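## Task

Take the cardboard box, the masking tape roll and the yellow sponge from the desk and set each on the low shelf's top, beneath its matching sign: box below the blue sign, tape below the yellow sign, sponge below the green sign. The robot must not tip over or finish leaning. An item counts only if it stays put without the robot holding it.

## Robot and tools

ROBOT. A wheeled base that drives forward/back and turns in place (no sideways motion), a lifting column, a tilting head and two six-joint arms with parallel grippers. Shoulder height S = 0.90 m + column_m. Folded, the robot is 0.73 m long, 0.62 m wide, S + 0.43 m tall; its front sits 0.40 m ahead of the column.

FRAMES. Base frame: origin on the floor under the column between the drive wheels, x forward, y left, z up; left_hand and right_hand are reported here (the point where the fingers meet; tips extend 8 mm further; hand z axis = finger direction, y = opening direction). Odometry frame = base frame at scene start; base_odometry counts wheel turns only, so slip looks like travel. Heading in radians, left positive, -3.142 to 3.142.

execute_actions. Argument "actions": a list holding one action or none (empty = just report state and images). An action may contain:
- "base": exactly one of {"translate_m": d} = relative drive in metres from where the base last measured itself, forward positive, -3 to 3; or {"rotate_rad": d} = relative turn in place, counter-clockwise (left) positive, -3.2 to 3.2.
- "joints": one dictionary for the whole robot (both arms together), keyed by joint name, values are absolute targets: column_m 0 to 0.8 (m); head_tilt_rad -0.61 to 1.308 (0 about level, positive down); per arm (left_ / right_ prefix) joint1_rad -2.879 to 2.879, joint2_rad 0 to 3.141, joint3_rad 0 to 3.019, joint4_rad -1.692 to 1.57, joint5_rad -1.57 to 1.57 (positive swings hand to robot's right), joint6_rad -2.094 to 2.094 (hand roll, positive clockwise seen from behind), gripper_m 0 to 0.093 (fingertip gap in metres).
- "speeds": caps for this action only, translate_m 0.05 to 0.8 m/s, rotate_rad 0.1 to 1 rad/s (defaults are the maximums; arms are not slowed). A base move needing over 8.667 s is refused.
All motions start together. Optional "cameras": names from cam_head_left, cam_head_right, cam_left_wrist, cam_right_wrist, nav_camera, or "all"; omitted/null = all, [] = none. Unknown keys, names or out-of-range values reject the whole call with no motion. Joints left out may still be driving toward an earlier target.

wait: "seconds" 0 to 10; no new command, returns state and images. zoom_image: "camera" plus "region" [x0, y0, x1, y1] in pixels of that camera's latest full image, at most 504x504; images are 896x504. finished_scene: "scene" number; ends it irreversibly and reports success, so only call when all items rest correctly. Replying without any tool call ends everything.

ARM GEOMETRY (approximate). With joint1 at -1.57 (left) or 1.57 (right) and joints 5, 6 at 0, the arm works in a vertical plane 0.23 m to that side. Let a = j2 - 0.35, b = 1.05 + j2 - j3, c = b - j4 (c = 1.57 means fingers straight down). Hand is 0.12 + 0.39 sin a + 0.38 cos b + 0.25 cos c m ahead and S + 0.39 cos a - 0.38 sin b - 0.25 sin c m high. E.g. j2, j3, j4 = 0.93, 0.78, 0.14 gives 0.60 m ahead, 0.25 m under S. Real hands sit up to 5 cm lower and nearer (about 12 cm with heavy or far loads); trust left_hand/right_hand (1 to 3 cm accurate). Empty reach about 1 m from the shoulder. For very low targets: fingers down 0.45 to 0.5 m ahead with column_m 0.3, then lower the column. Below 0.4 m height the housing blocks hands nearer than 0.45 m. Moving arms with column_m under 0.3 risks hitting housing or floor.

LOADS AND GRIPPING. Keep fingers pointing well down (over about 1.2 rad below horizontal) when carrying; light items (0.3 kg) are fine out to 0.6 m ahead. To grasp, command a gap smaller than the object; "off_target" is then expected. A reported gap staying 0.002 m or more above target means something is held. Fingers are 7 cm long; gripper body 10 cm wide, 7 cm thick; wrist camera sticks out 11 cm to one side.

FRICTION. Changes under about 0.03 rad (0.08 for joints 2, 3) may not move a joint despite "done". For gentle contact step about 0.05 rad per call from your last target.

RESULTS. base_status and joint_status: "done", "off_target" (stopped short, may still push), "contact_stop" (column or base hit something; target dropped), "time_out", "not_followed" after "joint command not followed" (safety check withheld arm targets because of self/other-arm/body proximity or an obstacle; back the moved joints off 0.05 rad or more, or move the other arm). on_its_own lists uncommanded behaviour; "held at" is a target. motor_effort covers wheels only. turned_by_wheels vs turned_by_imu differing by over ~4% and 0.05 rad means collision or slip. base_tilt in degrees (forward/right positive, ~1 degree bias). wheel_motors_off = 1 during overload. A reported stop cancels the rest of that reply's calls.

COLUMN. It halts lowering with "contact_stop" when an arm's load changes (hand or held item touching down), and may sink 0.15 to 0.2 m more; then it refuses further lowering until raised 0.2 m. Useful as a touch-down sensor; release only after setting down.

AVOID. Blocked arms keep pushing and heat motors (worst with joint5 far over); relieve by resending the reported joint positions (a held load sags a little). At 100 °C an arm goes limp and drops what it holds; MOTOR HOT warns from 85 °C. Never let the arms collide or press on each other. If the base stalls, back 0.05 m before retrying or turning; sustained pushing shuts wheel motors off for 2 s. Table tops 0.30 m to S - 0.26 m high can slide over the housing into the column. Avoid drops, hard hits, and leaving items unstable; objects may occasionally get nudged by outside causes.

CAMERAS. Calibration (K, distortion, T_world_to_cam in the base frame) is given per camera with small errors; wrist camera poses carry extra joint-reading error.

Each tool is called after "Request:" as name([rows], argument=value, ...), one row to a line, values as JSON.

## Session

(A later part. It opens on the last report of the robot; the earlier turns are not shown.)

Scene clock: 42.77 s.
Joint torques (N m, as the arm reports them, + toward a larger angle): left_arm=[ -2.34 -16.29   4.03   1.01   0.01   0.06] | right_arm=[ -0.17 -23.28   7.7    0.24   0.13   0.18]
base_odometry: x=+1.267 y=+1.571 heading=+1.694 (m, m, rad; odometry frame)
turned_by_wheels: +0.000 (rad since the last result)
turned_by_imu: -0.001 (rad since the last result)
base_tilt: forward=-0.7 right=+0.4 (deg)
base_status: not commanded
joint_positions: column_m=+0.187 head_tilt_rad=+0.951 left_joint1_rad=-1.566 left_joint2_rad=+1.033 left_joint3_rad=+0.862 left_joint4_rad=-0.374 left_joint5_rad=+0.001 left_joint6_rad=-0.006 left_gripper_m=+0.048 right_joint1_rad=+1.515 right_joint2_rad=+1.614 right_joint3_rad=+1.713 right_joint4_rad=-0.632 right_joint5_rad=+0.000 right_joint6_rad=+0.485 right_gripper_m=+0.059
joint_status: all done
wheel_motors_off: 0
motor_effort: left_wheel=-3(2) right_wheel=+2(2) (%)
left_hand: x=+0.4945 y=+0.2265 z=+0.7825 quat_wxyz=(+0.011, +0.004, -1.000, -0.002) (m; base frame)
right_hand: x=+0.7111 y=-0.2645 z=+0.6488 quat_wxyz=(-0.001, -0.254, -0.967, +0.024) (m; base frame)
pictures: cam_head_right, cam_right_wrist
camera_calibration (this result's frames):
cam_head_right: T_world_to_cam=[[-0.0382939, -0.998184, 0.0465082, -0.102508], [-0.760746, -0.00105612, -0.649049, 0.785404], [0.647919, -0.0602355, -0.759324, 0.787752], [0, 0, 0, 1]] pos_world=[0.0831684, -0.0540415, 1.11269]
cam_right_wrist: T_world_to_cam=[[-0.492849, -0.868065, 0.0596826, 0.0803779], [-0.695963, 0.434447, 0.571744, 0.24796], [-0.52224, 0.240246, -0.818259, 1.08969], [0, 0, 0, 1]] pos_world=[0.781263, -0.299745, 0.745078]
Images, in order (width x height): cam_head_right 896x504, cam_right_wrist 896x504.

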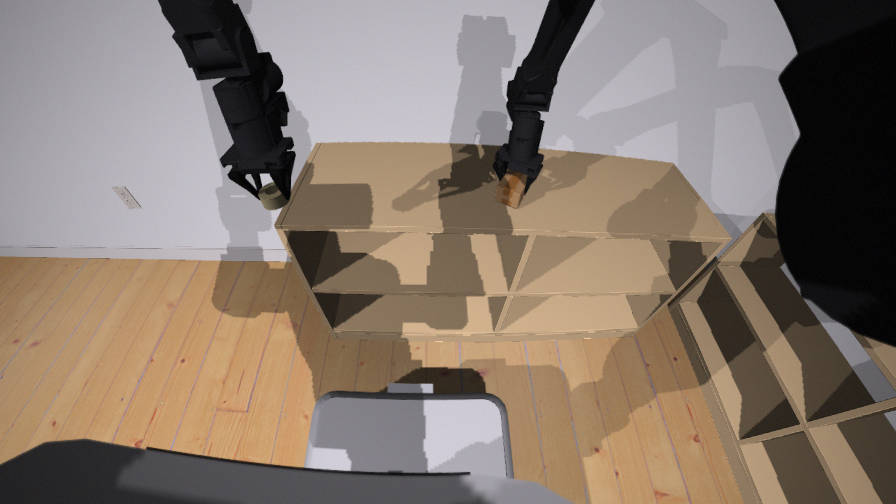

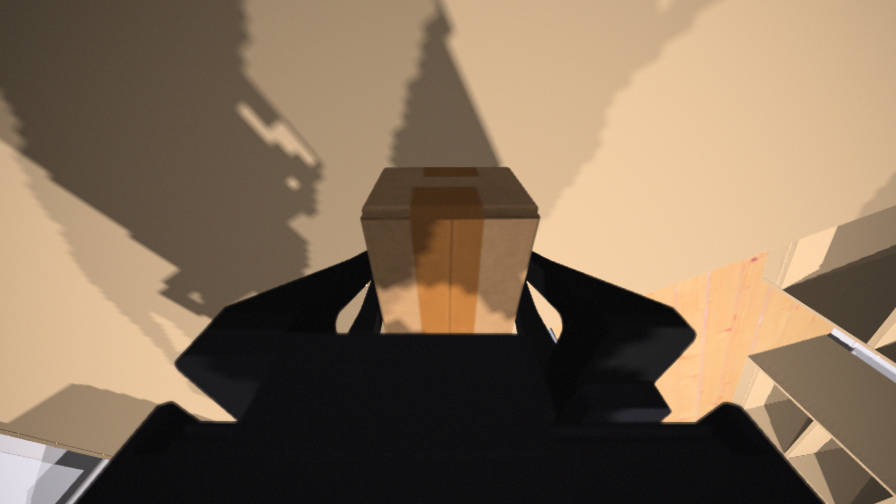

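Request:
execute_actions([
  {"joints": {"column_m": 0.183, "right_gripper_m": 0.093}},
], cameras=["cam_head_right", "cam_right_wrist"])

Scene clock: 43.73 s.
Joint torques (N m, as the arm reports them, + toward a larger angle): left_arm=[ -1.51 -16.42   4.16   1.21   0.04   0.08] | right_arm=[ -0.03 -22.12   7.91   0.19   0.13   0.18]
base_odometry: x=+1.267 y=+1.571 heading=+1.694 (m, m, rad; odometry frame)
turned_by_wheels: +0.000 (rad since the last result)
turned_by_imu: +0.000 (rad since the last result)
base_tilt: forward=-0.6 right=+0.3 (deg)
base_status: not commanded
joint_positions: column_m=+0.183 head_tilt_rad=+0.951 left_joint1_rad=-1.566 left_joint2_rad=+1.033 left_joint3_rad=+0.862 left_joint4_rad=-0.374 left_joint5_rad=+0.001 left_joint6_rad=-0.006 left_gripper_m=+0.048 right_joint1_rad=+1.515 right_joint2_rad=+1.614 right_joint3_rad=+1.713 right_joint4_rad=-0.632 right_joint5_rad=+0.000 right_joint6_rad=+0.485 right_gripper_m=+0.093
joint_status: all done
wheel_motors_off: 0
motor_effort: left_wheel=-2(2) right_wheel=+2(3) (%)
left_hand: x=+0.4945 y=+0.2265 z=+0.7785 quat_wxyz=(+0.011, +0.004, -1.000, -0.002) (m; base frame)
right_hand: x=+0.7111 y=-0.2645 z=+0.6448 quat_wxyz=(-0.001, -0.254, -0.967, +0.024) (m; base frame)
pictures: cam_head_right, cam_right_wrist
camera_calibration (this result's frames):
cam_head_right: T_world_to_cam=[[-0.0382939, -0.998184, 0.0465082, -0.102322], [-0.760746, -0.00105612, -0.649049, 0.782816], [0.647919, -0.0602355, -0.759324, 0.784723], [0, 0, 0, 1]] pos_world=[0.0831684, -0.0540415, 1.1087]
cam_right_wrist: T_world_to_cam=[[-0.492849, -0.868065, 0.0596826, 0.080616], [-0.695963, 0.434447, 0.571744, 0.250241], [-0.52224, 0.240246, -0.818259, 1.08642], [0, 0, 0, 1]] pos_world=[0.781263, -0.299745, 0.741089]
Images, in order (width x height): cam_head_right 896x504, cam_right_wrist 896x504.

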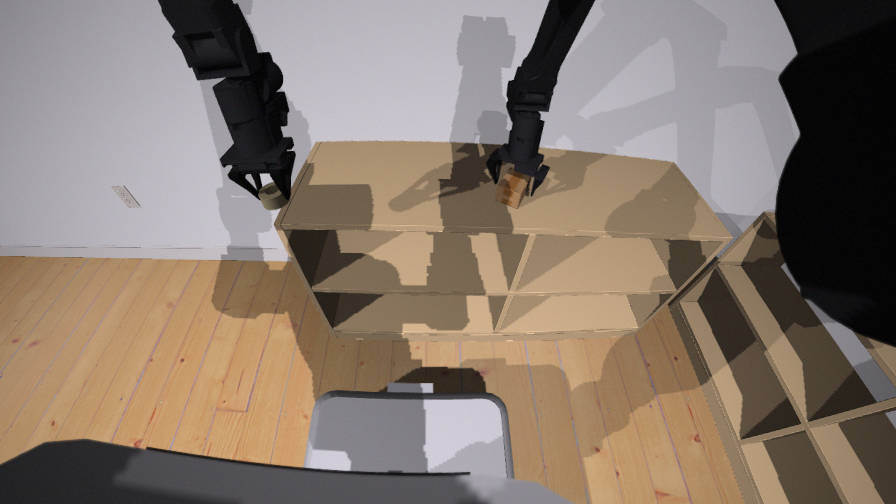

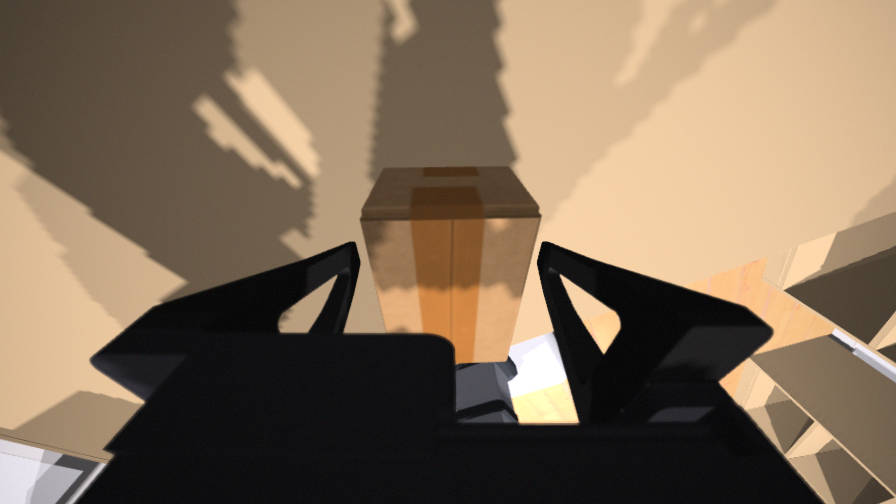

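Request:
execute_actions([
  {"joints": {"column_m": 0.235}},
], cameras=["cam_right_wrist"])

Scene clock: 45.43 s.
Joint torques (N m, as the arm reports them, + toward a larger angle): left_arm=[ -2.11 -16.59   4.13   0.96   0.07   0.11] | right_arm=[ -0.33 -22.64   7.56   0.22   0.14   0.19]
base_odometry: x=+1.267 y=+1.571 heading=+1.694 (m, m, rad; odometry frame)
turned_by_wheels: +0.000 (rad since the last result)
turned_by_imu: -0.001 (rad since the last result)
base_tilt: forward=-0.6 right=+0.4 (deg)
base_status: not commanded
joint_positions: column_m=+0.235 head_tilt_rad=+0.951 left_joint1_rad=-1.566 left_joint2_rad=+1.033 left_joint3_rad=+0.862 left_joint4_rad=-0.374 left_joint5_rad=+0.001 left_joint6_rad=-0.006 left_gripper_m=+0.048 right_joint1_rad=+1.515 right_joint2_rad=+1.614 right_joint3_rad=+1.713 right_joint4_rad=-0.632 right_joint5_rad=+0.000 right_joint6_rad=+0.485 right_gripper_m=+0.093
joint_status: all done
wheel_motors_off: 0
motor_effort: left_wheel=-2(2) right_wheel=+3(3) (%)
left_hand: x=+0.4945 y=+0.2265 z=+0.8304 quat_wxyz=(+0.011, +0.004, -1.000, -0.002) (m; base frame)
right_hand: x=+0.7111 y=-0.2645 z=+0.6967 quat_wxyz=(-0.001, -0.254, -0.967, +0.024) (m; base frame)
pictures: cam_right_wrist
camera_calibration (this result's frames):
cam_right_wrist: T_world_to_cam=[[-0.492849, -0.868065, 0.0596826, 0.0775186], [-0.695963, 0.434447, 0.571744, 0.220569], [-0.52224, 0.240246, -0.818259, 1.12889], [0, 0, 0, 1]] pos_world=[0.781263, -0.299745, 0.792986]
Images, in order (width x height): cam_right_wrist 896x504.

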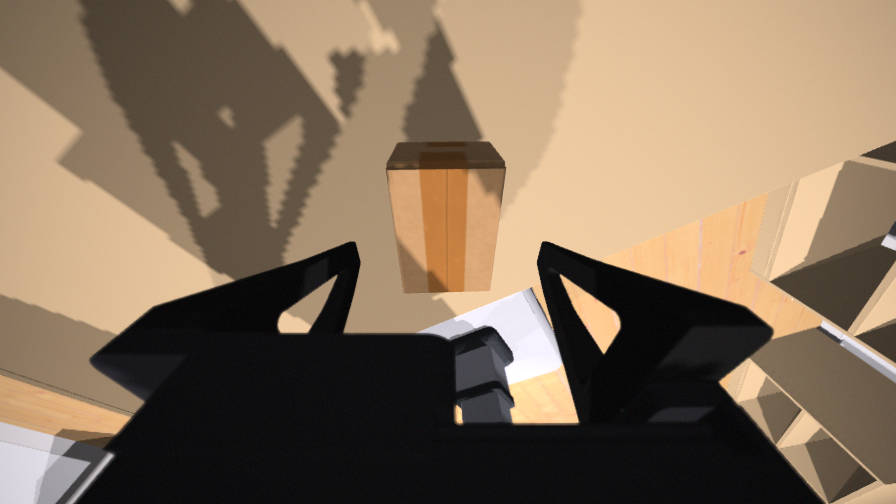

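Request:
execute_actions([
  {"base": {"rotate_rad": -1.6}, "joints": {"head_tilt_rad": 0.8}},
], cameras=["cam_head_left", "cam_head_right", "nav_camera"])

Scene clock: 48.80 s.
Joint torques (N m, as the arm reports them, + toward a larger angle): left_arm=[ -1.52 -16.2    4.1    1.1    0.04   0.08] | right_arm=[ -0.91 -22.12   7.84   0.22   0.12   0.16]
base_odometry: x=+1.268 y=+1.571 heading=+0.095 (m, m, rad; odometry frame)
turned_by_wheels: -1.599 (rad since the last result)
turned_by_imu: -1.572 (rad since the last result)
base_tilt: forward=-0.7 right=+0.3 (deg)
base_status: done
joint_positions: column_m=+0.235 head_tilt_rad=+0.816 left_joint1_rad=-1.566 left_joint2_rad=+1.033 left_joint3_rad=+0.862 left_joint4_rad=-0.374 left_joint5_rad=+0.001 left_joint6_rad=-0.006 left_gripper_m=+0.048 right_joint1_rad=+1.515 right_joint2_rad=+1.614 right_joint3_rad=+1.713 right_joint4_rad=-0.632 right_joint5_rad=+0.000 right_joint6_rad=+0.485 right_gripper_m=+0.093
joint_status: all done
wheel_motors_off: 0
motor_effort: left_wheel=+4(48) right_wheel=-6(70) (%)
left_hand: x=+0.4945 y=+0.2265 z=+0.8304 quat_wxyz=(+0.011, +0.004, -1.000, -0.002) (m; base frame)
right_hand: x=+0.7111 y=-0.2643 z=+0.6967 quat_wxyz=(-0.001, -0.254, -0.967, +0.024) (m; base frame)
pictures: cam_head_left, cam_head_right, nav_camera
camera_calibration (this result's frames):
cam_head_left: T_world_to_cam=[[-0.0300766, -0.998885, 0.0363989, 0.0212642], [-0.668624, -0.00696293, -0.743568, 0.924461], [0.742992, -0.0467012, -0.667669, 0.704765], [0, 0, 0, 1]] pos_world=[0.0951223, 0.0605908, 1.15718]
cam_head_right: T_world_to_cam=[[-0.0442106, -0.998184, 0.040925, -0.0976235], [-0.666366, -0.00105612, -0.745624, 0.929691], [0.744313, -0.0602355, -0.665109, 0.704281], [0, 0, 0, 1]] pos_world=[0.0909929, -0.0540415, 1.16562]
Images, in order (width x height): cam_head_left 896x504, cam_head_right 896x504, nav_camera 896x504.

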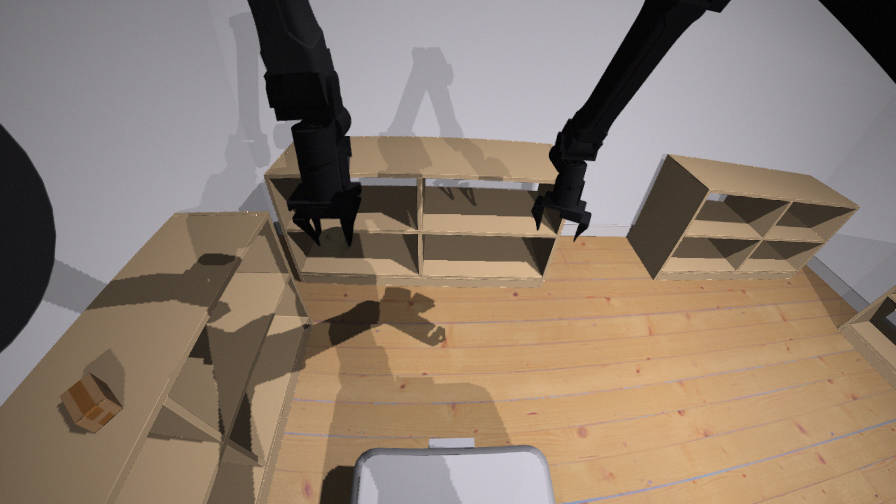

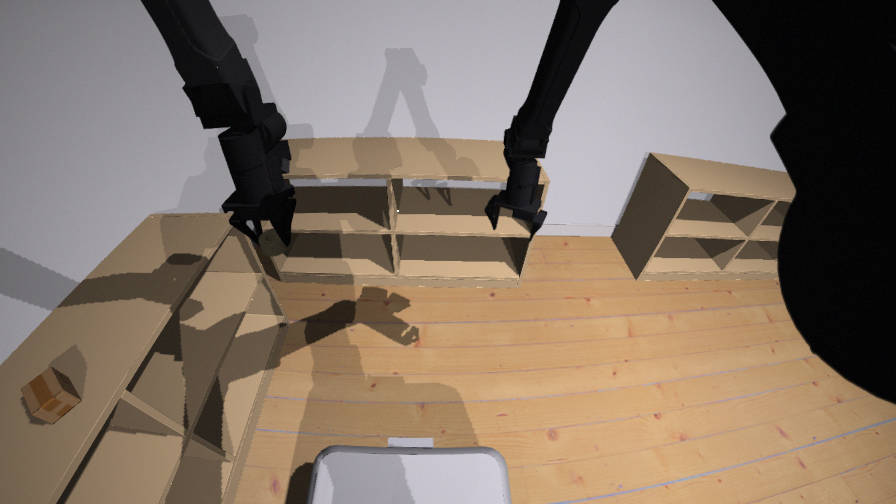

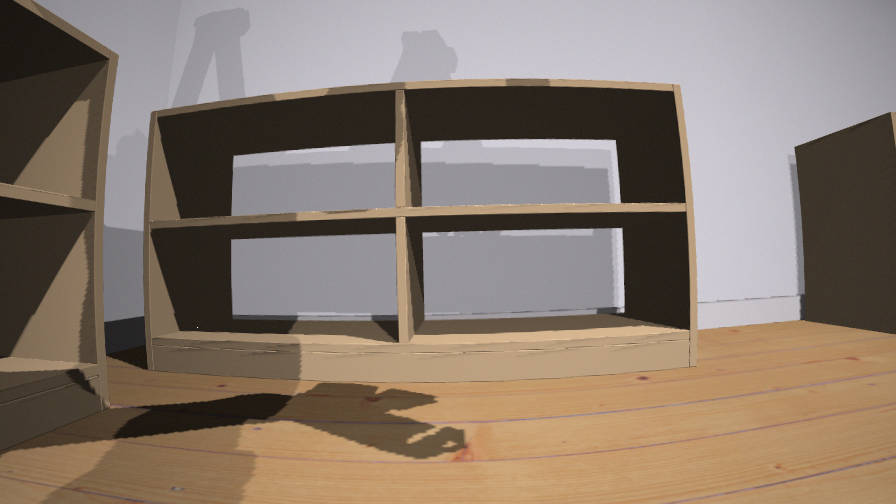

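Request:
execute_actions([
  {"base": {"translate_m": 0.565}, "joints": {"head_tilt_rad": 0.95, "left_joint2_rad": 1.62, "left_joint3_rad": 1.745, "left_joint4_rad": -0.645, "right_joint1_rad": 1.57, "right_joint2_rad": 0.95, "right_joint3_rad": 0.75, "right_joint4_rad": -0.32, "right_joint6_rad": 0}},
], cameras=["cam_head_left", "cam_left_wrist"])

Scene clock: 52.40 s.
Joint torques (N m, as the arm reports them, + toward a larger angle): left_arm=[ -1.7  -24.32   6.3    0.27  -0.01   0.04] | right_arm=[ -0.43 -13.93   4.22   0.85   0.05  -0.09]
base_odometry: x=+1.830 y=+1.625 heading=+0.095 (m, m, rad; odometry frame)
turned_by_wheels: -0.001 (rad since the last result)
turned_by_imu: -0.001 (rad since the last result)
base_tilt: forward=-0.9 right=+0.2 (deg)
base_status: done
joint_positions: column_m=+0.235 head_tilt_rad=+0.951 left_joint1_rad=-1.566 left_joint2_rad=+1.621 left_joint3_rad=+1.733 left_joint4_rad=-0.635 left_joint5_rad=+0.001 left_joint6_rad=-0.006 left_gripper_m=+0.048 right_joint1_rad=+1.576 right_joint2_rad=+0.954 right_joint3_rad=+0.739 right_joint4_rad=-0.327 right_joint5_rad=+0.000 right_joint6_rad=+0.015 right_gripper_m=+0.093
joint_status: all done
wheel_motors_off: 0
motor_effort: left_wheel=-1(51) right_wheel=+1(61) (%)
left_hand: x=+0.7186 y=+0.2275 z=+0.6959 quat_wxyz=(+0.000, +0.004, -1.000, -0.002) (m; base frame)
right_hand: x=+0.4549 y=-0.2232 z=+0.8432 quat_wxyz=(+0.009, -0.006, -1.000, -0.002) (m; base frame)
pictures: cam_head_left, cam_left_wrist
camera_calibration (this result's frames):
cam_head_left: T_world_to_cam=[[-0.0248986, -0.998885, 0.0401191, 0.0164633], [-0.762704, -0.00696293, -0.64671, 0.81091], [0.646268, -0.0467012, -0.76168, 0.824381], [0, 0, 0, 1]] pos_world=[0.0861229, 0.0605908, 1.15168]
cam_left_wrist: T_world_to_cam=[[0.00271023, -0.999994, 0.00234965, 0.225888], [-0.805299, -0.000789515, 0.592869, 0.169491], [-0.592863, -0.00349898, -0.805296, 1.10822], [0, 0, 0, 1]] pos_world=[0.792903, 0.229898, 0.79143]
Images, in order (width x height): cam_head_left 896x504, cam_left_wrist 896x504.

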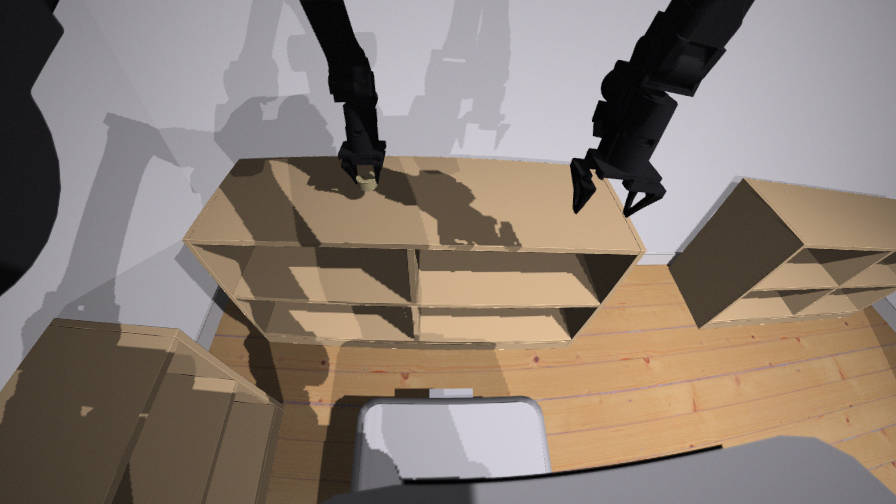

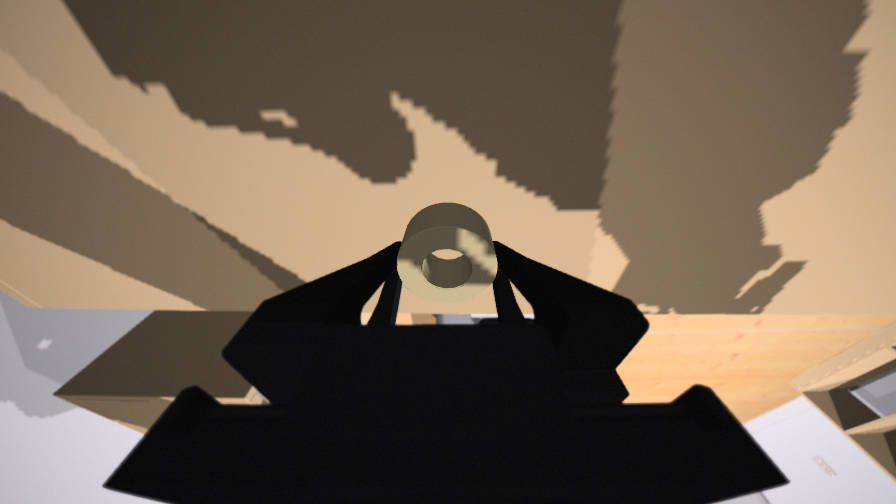

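Request:
execute_actions([
  {"joints": {"column_m": 0.183}},
], cameras=["cam_head_left", "cam_left_wrist"])

Request:
zoom_image(camera="cam_head_left", region=[300, 120, 440, 250])

Scene clock: 53.93 s.
Joint torques (N m, as the arm reports them, + toward a larger angle): left_arm=[ -1.89 -23.57   6.41   0.22   0.04   0.05] | right_arm=[ -0.02 -12.67   4.45   0.9    0.04  -0.11]
base_odometry: x=+1.830 y=+1.625 heading=+0.095 (m, m, rad; odometry frame)
turned_by_wheels: +0.000 (rad since the last result)
turned_by_imu: +0.000 (rad since the last result)
base_tilt: forward=-0.6 right=+0.3 (deg)
base_status: not commanded
joint_positions: column_m=+0.183 head_tilt_rad=+0.951 left_joint1_rad=-1.566 left_joint2_rad=+1.621 left_joint3_rad=+1.733 left_joint4_rad=-0.635 left_joint5_rad=+0.001 left_joint6_rad=-0.006 left_gripper_m=+0.048 right_joint1_rad=+1.576 right_joint2_rad=+0.954 right_joint3_rad=+0.739 right_joint4_rad=-0.327 right_joint5_rad=+0.000 right_joint6_rad=+0.015 right_gripper_m=+0.093
joint_status: all done
wheel_motors_off: 0
motor_effort: left_wheel=-2(2) right_wheel=+2(2) (%)
left_hand: x=+0.7186 y=+0.2275 z=+0.6441 quat_wxyz=(+0.000, +0.004, -1.000, -0.002) (m; base frame)
right_hand: x=+0.4549 y=-0.2232 z=+0.7913 quat_wxyz=(+0.009, -0.006, -1.000, -0.002) (m; base frame)
pictures: cam_head_left, cam_left_wrist
camera_calibration (this result's frames):
cam_head_left: T_world_to_cam=[[-0.0248986, -0.998885, 0.0401191, 0.018545], [-0.762704, -0.00696293, -0.64671, 0.777353], [0.646268, -0.0467012, -0.76168, 0.784859], [0, 0, 0, 1]] pos_world=[0.0861229, 0.0605908, 1.09979]
cam_left_wrist: T_world_to_cam=[[0.00271023, -0.999994, 0.00234965, 0.22601], [-0.805299, -0.000789515, 0.592869, 0.200254], [-0.592863, -0.00349898, -0.805296, 1.06644], [0, 0, 0, 1]] pos_world=[0.792903, 0.229898, 0.739542]
Images, in order (width x height): cam_head_left 896x504, cam_left_wrist 896x504.

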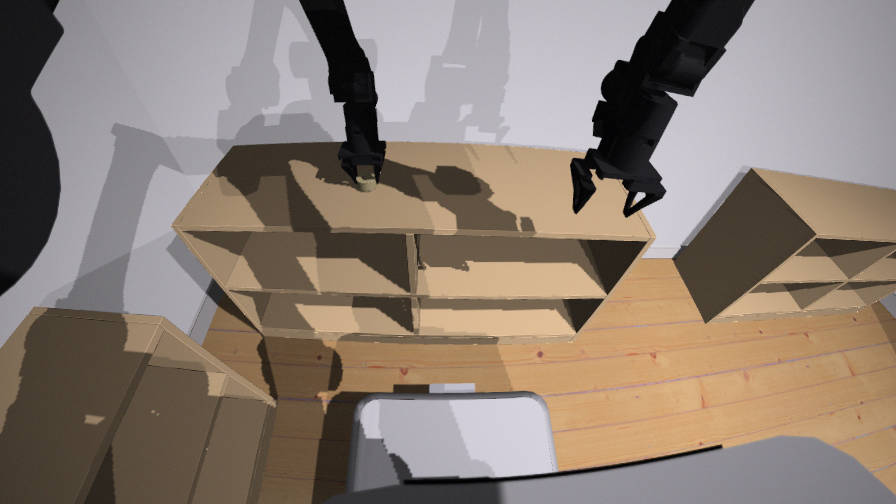

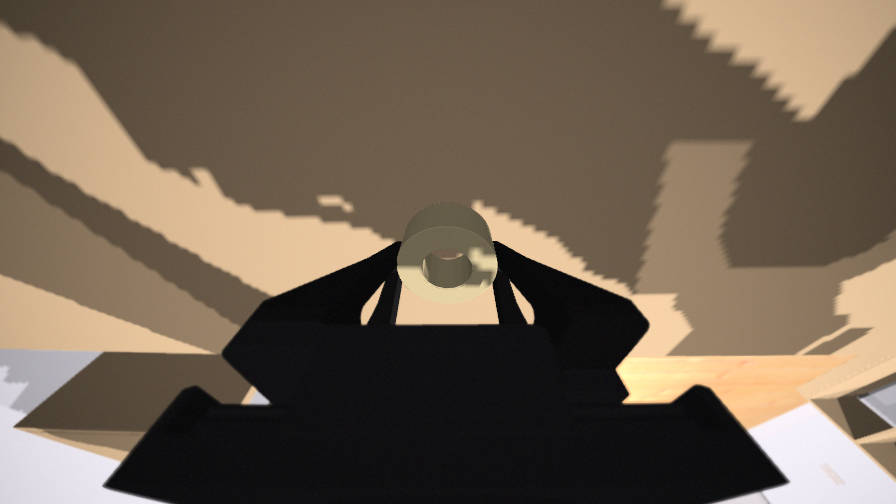

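Region (300, 120, 440, 250) of cam_head_left's 896x504 image, scaled by 3.600, with more detail than that image has; it fills the top 468 rows of this view, and the rest is white.

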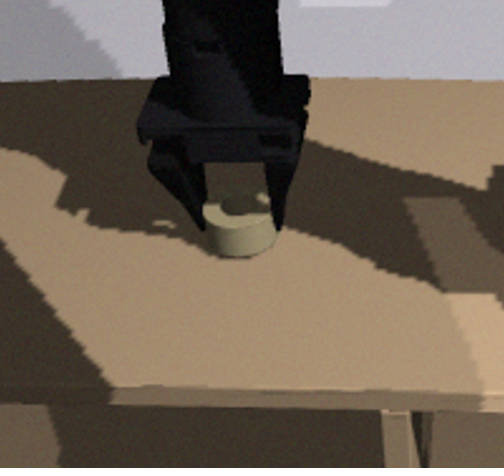

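Request:
zoom_image(camera="cam_left_wrist", region=[600, 300, 760, 400])

Request:
zoom_image(camera="cam_left_wrist", region=[330, 170, 570, 330])

Region (600, 300, 760, 400) of cam_left_wrist's 896x504 image, scaled by 3.150, with more detail than that image has; it fills the top 315 rows of this view, and the rest is white.

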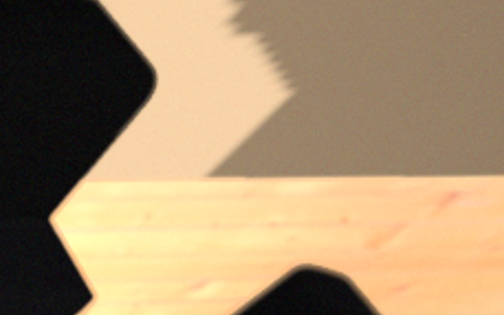

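Region (330, 170, 570, 330) of cam_left_wrist's 896x504 image, scaled by 2.100, with more detail than that image has.

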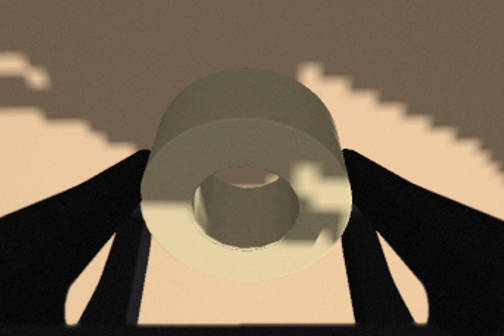

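Request:
execute_actions([
  {"joints": {"column_m": 0.175}},
], cameras=["cam_left_wrist"])

Scene clock: 55.23 s.
Joint torques (N m, as the arm reports them, + toward a larger angle): left_arm=[ -1.21 -23.7    6.35   0.27   0.1    0.1 ] | right_arm=[ -0.69 -12.97   4.37   0.91   0.06  -0.11]
base_odometry: x=+1.830 y=+1.625 heading=+0.095 (m, m, rad; odometry frame)
turned_by_wheels: +0.000 (rad since the last result)
turned_by_imu: +0.000 (rad since the last result)
base_tilt: forward=-0.8 right=+0.3 (deg)
base_status: not commanded
joint_positions: column_m=+0.175 head_tilt_rad=+0.951 left_joint1_rad=-1.566 left_joint2_rad=+1.620 left_joint3_rad=+1.733 left_joint4_rad=-0.636 left_joint5_rad=+0.000 left_joint6_rad=-0.006 left_gripper_m=+0.048 right_joint1_rad=+1.576 right_joint2_rad=+0.954 right_joint3_rad=+0.739 right_joint4_rad=-0.327 right_joint5_rad=+0.000 right_joint6_rad=+0.015 right_gripper_m=+0.093
joint_status: all done
wheel_motors_off: 0
motor_effort: left_wheel=-1(3) right_wheel=+3(3) (%)
left_hand: x=+0.7194 y=+0.2275 z=+0.6370 quat_wxyz=(-0.001, +0.004, -1.000, -0.002) (m; base frame)
right_hand: x=+0.4549 y=-0.2232 z=+0.7833 quat_wxyz=(+0.009, -0.006, -1.000, -0.002) (m; base frame)
pictures: cam_left_wrist
camera_calibration (this result's frames):
cam_left_wrist: T_world_to_cam=[[0.00270153, -0.999994, 0.001969, 0.226337], [-0.806202, -0.00101305, 0.59164, 0.206537], [-0.591634, -0.00318574, -0.8062, 1.06087], [0, 0, 0, 1]] pos_world=[0.793547, 0.229924, 0.732635]
Images, in order (width x height): cam_left_wrist 896x504.

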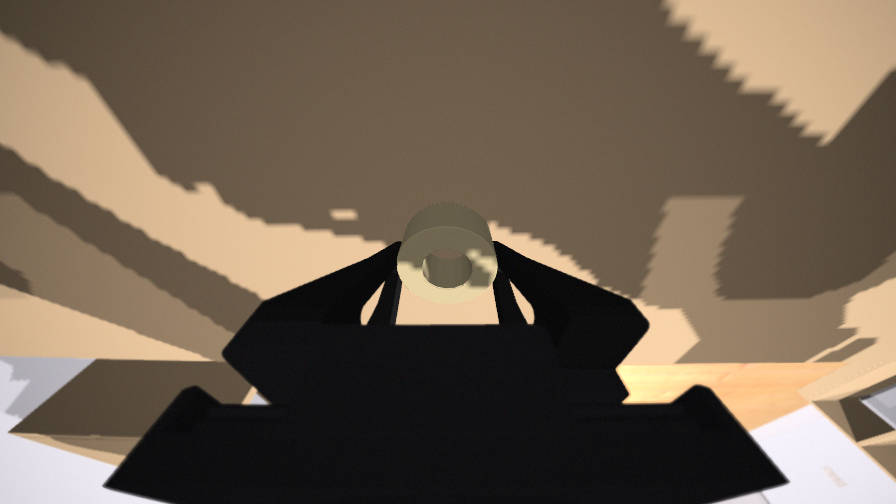

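Request:
execute_actions([
  {"joints": {"left_gripper_m": 0.093, "column_m": 0.215}},
], cameras=["cam_left_wrist", "cam_head_left"])

Scene clock: 56.50 s.
Joint torques (N m, as the arm reports them, + toward a larger angle): left_arm=[ -1.47 -24.02   6.35   0.2    0.08   0.09] | right_arm=[ -0.38 -12.81   4.23   0.9    0.05  -0.11]
base_odometry: x=+1.830 y=+1.625 heading=+0.095 (m, m, rad; odometry frame)
turned_by_wheels: +0.000 (rad since the last result)
turned_by_imu: +0.000 (rad since the last result)
base_tilt: forward=-0.7 right=+0.3 (deg)
base_status: not commanded
joint_positions: column_m=+0.215 head_tilt_rad=+0.951 left_joint1_rad=-1.566 left_joint2_rad=+1.620 left_joint3_rad=+1.733 left_joint4_rad=-0.636 left_joint5_rad=+0.000 left_joint6_rad=-0.006 left_gripper_m=+0.093 right_joint1_rad=+1.576 right_joint2_rad=+0.954 right_joint3_rad=+0.739 right_joint4_rad=-0.327 right_joint5_rad=+0.000 right_joint6_rad=+0.015 right_gripper_m=+0.093
joint_status: all done
wheel_motors_off: 0
motor_effort: left_wheel=-2(1) right_wheel=+3(3) (%)
left_hand: x=+0.7194 y=+0.2275 z=+0.6770 quat_wxyz=(-0.001, +0.004, -1.000, -0.002) (m; base frame)
right_hand: x=+0.4549 y=-0.2232 z=+0.8232 quat_wxyz=(+0.009, -0.006, -1.000, -0.002) (m; base frame)
pictures: cam_head_left, cam_left_wrist
camera_calibration (this result's frames):
cam_head_left: T_world_to_cam=[[-0.0248986, -0.998885, 0.0401191, 0.0172649], [-0.762704, -0.00696293, -0.64671, 0.797989], [0.646268, -0.0467012, -0.76168, 0.809163], [0, 0, 0, 1]] pos_world=[0.0861229, 0.0605908, 1.1317]
cam_left_wrist: T_world_to_cam=[[0.00270153, -0.999994, 0.001969, 0.226258], [-0.806202, -0.00101305, 0.59164, 0.182915], [-0.591634, -0.00318574, -0.8062, 1.09306], [0, 0, 0, 1]] pos_world=[0.793547, 0.229924, 0.77256]
Images, in order (width x height): cam_head_left 896x504, cam_left_wrist 896x504.

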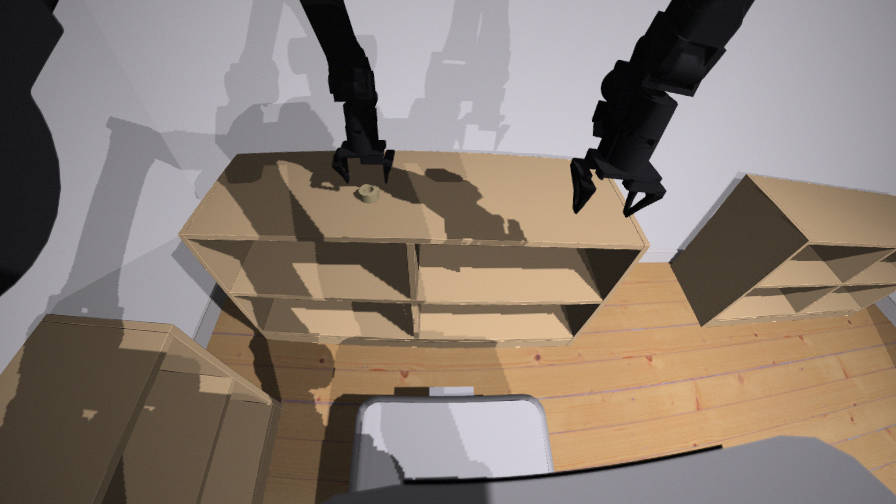

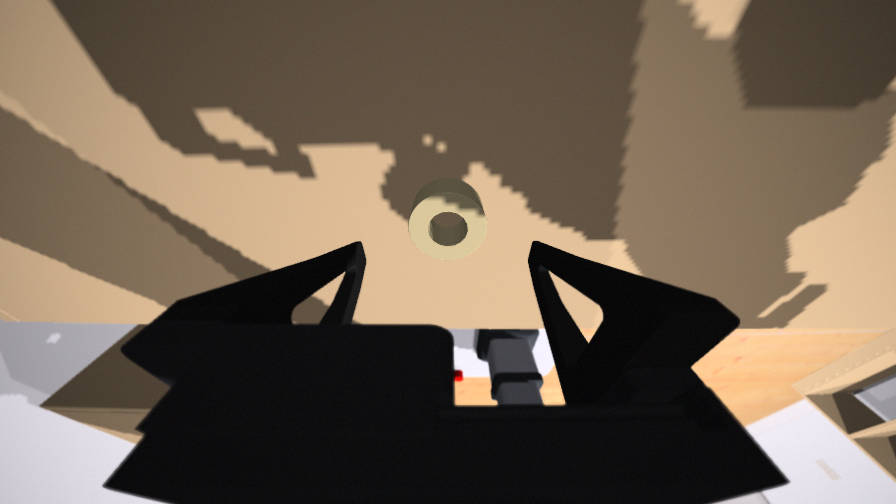

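Request:
execute_actions([
  {"base": {"rotate_rad": -2.576}, "joints": {"column_m": 0.37, "head_tilt_rad": 0.45}},
], cameras=["cam_head_left", "cam_head_right", "nav_camera"])

Scene clock: 62.40 s.
Joint torques (N m, as the arm reports them, + toward a larger angle): left_arm=[ -1.39 -23.75   6.59   0.11   0.05   0.08] | right_arm=[ -0.29 -13.27   4.41   0.93   0.01  -0.08]
base_odometry: x=+1.830 y=+1.625 heading=-2.480 (m, m, rad; odometry frame)
turned_by_wheels: -2.575 (rad since the last result)
turned_by_imu: -2.534 (rad since the last result)
base_tilt: forward=-0.7 right=+0.4 (deg)
base_status: done
joint_positions: column_m=+0.370 head_tilt_rad=+0.468 left_joint1_rad=-1.574 left_joint2_rad=+1.620 left_joint3_rad=+1.733 left_joint4_rad=-0.636 left_joint5_rad=+0.000 left_joint6_rad=-0.006 left_gripper_m=+0.093 right_joint1_rad=+1.576 right_joint2_rad=+0.954 right_joint3_rad=+0.739 right_joint4_rad=-0.327 right_joint5_rad=+0.000 right_joint6_rad=+0.015 right_gripper_m=+0.093
joint_status: all done
wheel_motors_off: 0
motor_effort: left_wheel=+4(52) right_wheel=-5(70) (%)
left_hand: x=+0.7194 y=+0.2219 z=+0.8319 quat_wxyz=(-0.001, +0.002, -1.000, +0.002) (m; base frame)
right_hand: x=+0.4549 y=-0.2232 z=+0.9782 quat_wxyz=(+0.009, -0.006, -1.000, -0.002) (m; base frame)
pictures: cam_head_left, cam_head_right, nav_camera
camera_calibration (this result's frames):
cam_head_left: T_world_to_cam=[[-0.0406811, -0.998885, 0.0239694, 0.0337342], [-0.375178, -0.00696293, -0.926927, 1.25879], [0.92606, -0.0467012, -0.374477, 0.3882], [0, 0, 0, 1]] pos_world=[0.114146, 0.0605908, 1.31137]
cam_head_right: T_world_to_cam=[[-0.0555115, -0.998184, 0.0234074, -0.0788308], [-0.372354, -0.00105612, -0.92809, 1.26306], [0.926429, -0.0602355, -0.371619, 0.387016], [0, 0, 0, 1]] pos_world=[0.107386, -0.0540415, 1.3179]
Images, in order (width x height): cam_head_left 896x504, cam_head_right 896x504, nav_camera 896x504.

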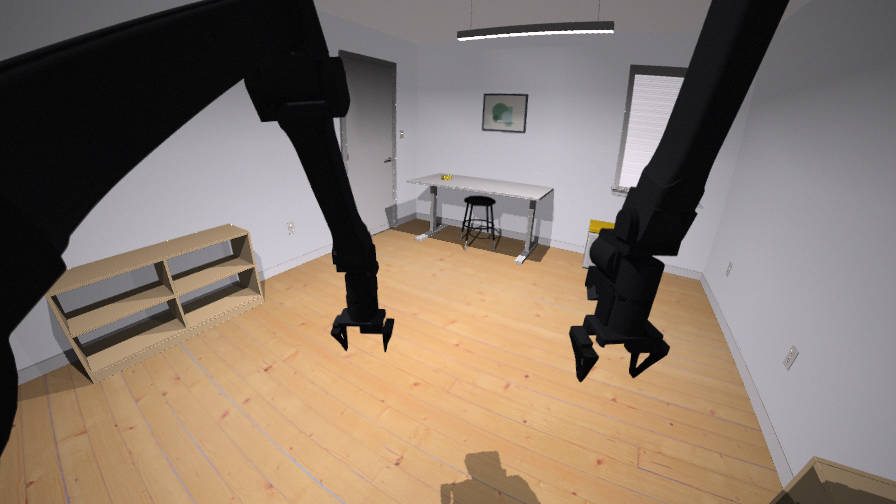

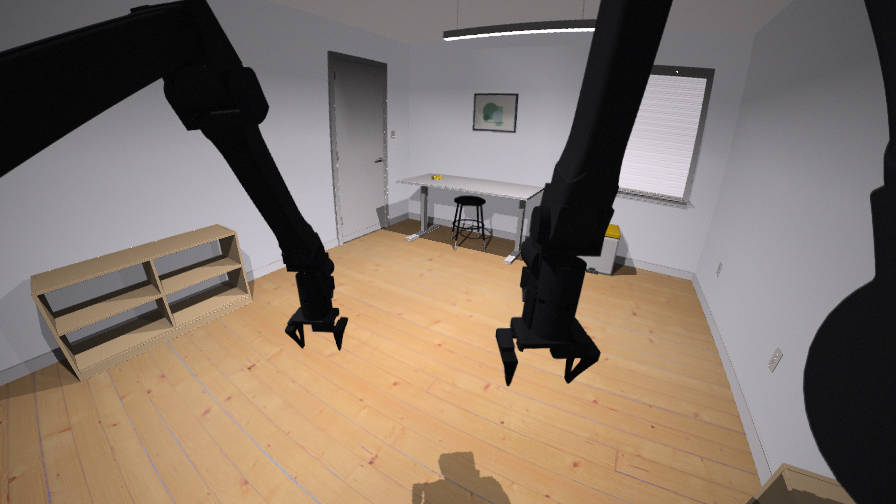

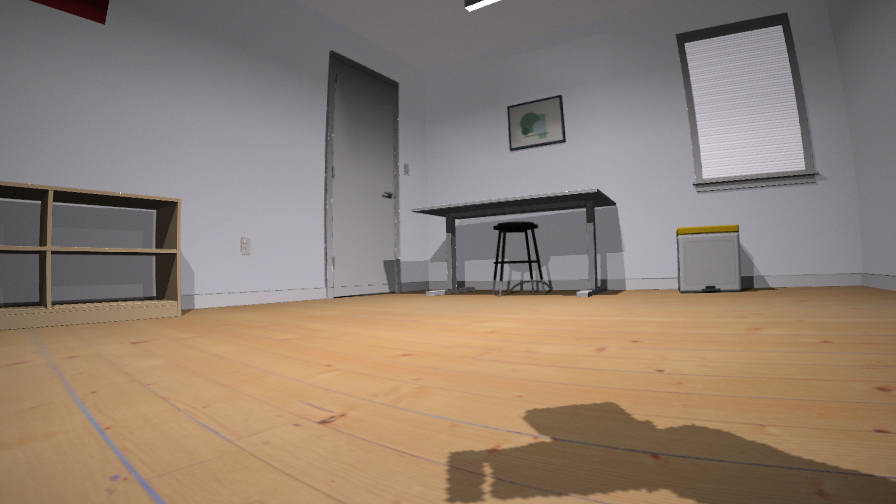

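Request:
execute_actions([
  {"base": {"translate_m": 2.4}, "joints": {"column_m": 0.39, "head_tilt_rad": 0.75, "left_joint2_rad": 0.95, "left_joint3_rad": 0.75, "left_joint4_rad": -0.32, "right_joint1_rad": 1.57, "right_joint2_rad": 1.69, "right_joint3_rad": 1.9, "right_joint4_rad": -0.72, "right_joint6_rad": 1.17}},
], cameras=["cam_head_left", "cam_head_right", "nav_camera"])

Scene clock: 68.40 s.
Joint torques (N m, as the arm reports them, + toward a larger angle): left_arm=[ -1.45 -13.97   3.81   0.99   0.03   0.08] | right_arm=[ -0.25 -22.86   8.3    0.28   0.14   0.19]
base_odometry: x=-0.064 y=+0.151 heading=-2.481 (m, m, rad; odometry frame)
turned_by_wheels: -0.001 (rad since the last result)
turned_by_imu: +0.000 (rad since the last result)
base_tilt: forward=-0.7 right=+0.3 (deg)
base_status: done
joint_positions: column_m=+0.390 head_tilt_rad=+0.753 left_joint1_rad=-1.574 left_joint2_rad=+0.954 left_joint3_rad=+0.740 left_joint4_rad=-0.327 left_joint5_rad=+0.000 left_joint6_rad=-0.006 left_gripper_m=+0.093 right_joint1_rad=+1.576 right_joint2_rad=+1.686 right_joint3_rad=+1.881 right_joint4_rad=-0.710 right_joint5_rad=+0.000 right_joint6_rad=+1.155 right_gripper_m=+0.093
joint_status: all done
wheel_motors_off: 0
motor_effort: left_wheel=-1(50) right_wheel=+1(65) (%)
left_hand: x=+0.4558 y=+0.2229 z=+0.9985 quat_wxyz=(+0.009, +0.002, -1.000, +0.002) (m; base frame)
right_hand: x=+0.7519 y=-0.2218 z=+0.8469 quat_wxyz=(-0.002, -0.545, -0.839, -0.004) (m; base frame)
pictures: cam_head_left, cam_head_right, nav_camera
camera_calibration (this result's frames):
cam_head_left: T_world_to_cam=[[-0.0323123, -0.998885, 0.0344296, 0.0184426], [-0.620397, -0.00696293, -0.784257, 1.09332], [0.783622, -0.0467012, -0.61948, 0.739941], [0, 0, 0, 1]] pos_world=[0.0990529, 0.0605908, 1.31518]
cam_head_right: T_world_to_cam=[[-0.0467037, -0.998184, 0.0380552, -0.099895], [-0.618014, -0.00105612, -0.786167, 1.09866], [0.784779, -0.0602355, -0.616842, 0.738961], [0, 0, 0, 1]] pos_world=[0.0943991, -0.0540415, 1.32335]
Images, in order (width x height): cam_head_left 896x504, cam_head_right 896x504, nav_camera 896x504.

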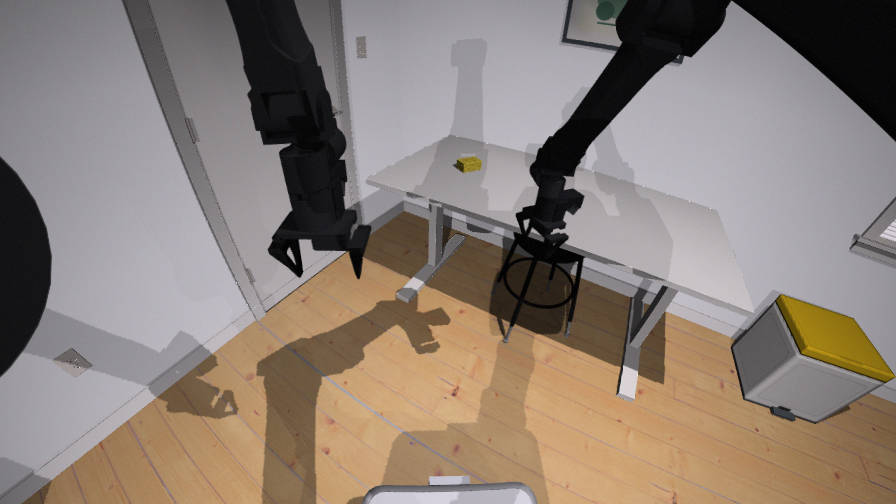

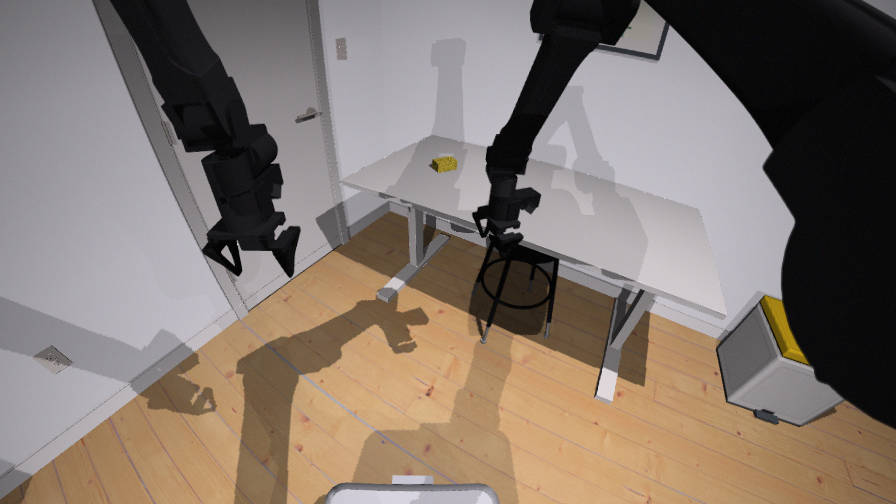

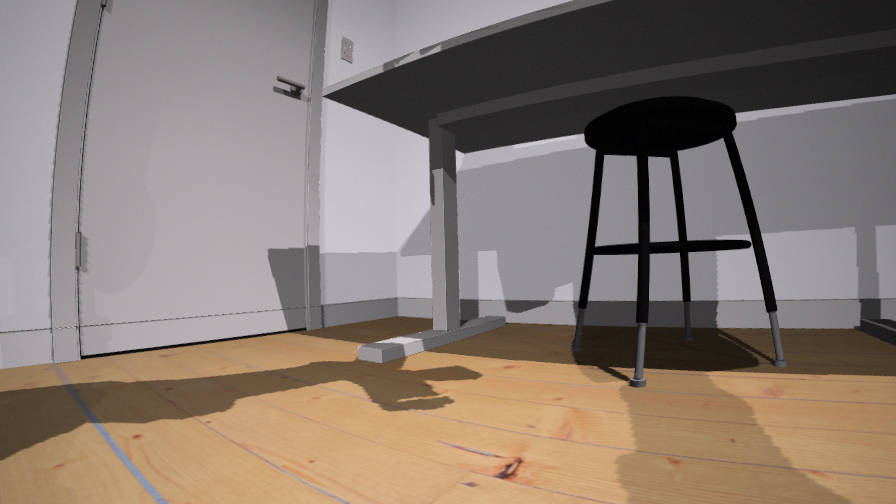

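Request:
zoom_image(camera="cam_head_left", region=[430, 135, 514, 195])

Request:
zoom_image(camera="cam_head_right", region=[405, 135, 489, 195])

Region (430, 135, 514, 195) of cam_head_left's 896x504 image, scaled by 6.000, with more detail than that image has; it fills the top 360 rows of this view, and the rest is white.

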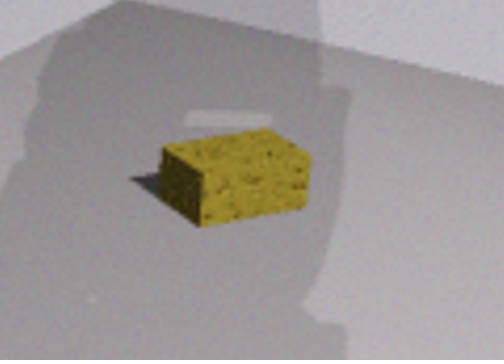

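Region (405, 135, 489, 195) of cam_head_right's 896x504 image, scaled by 6.000, with more detail than that image has; it fills the top 360 rows of this view, and the rest is white.

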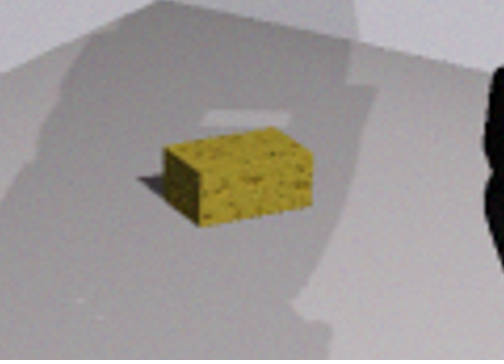

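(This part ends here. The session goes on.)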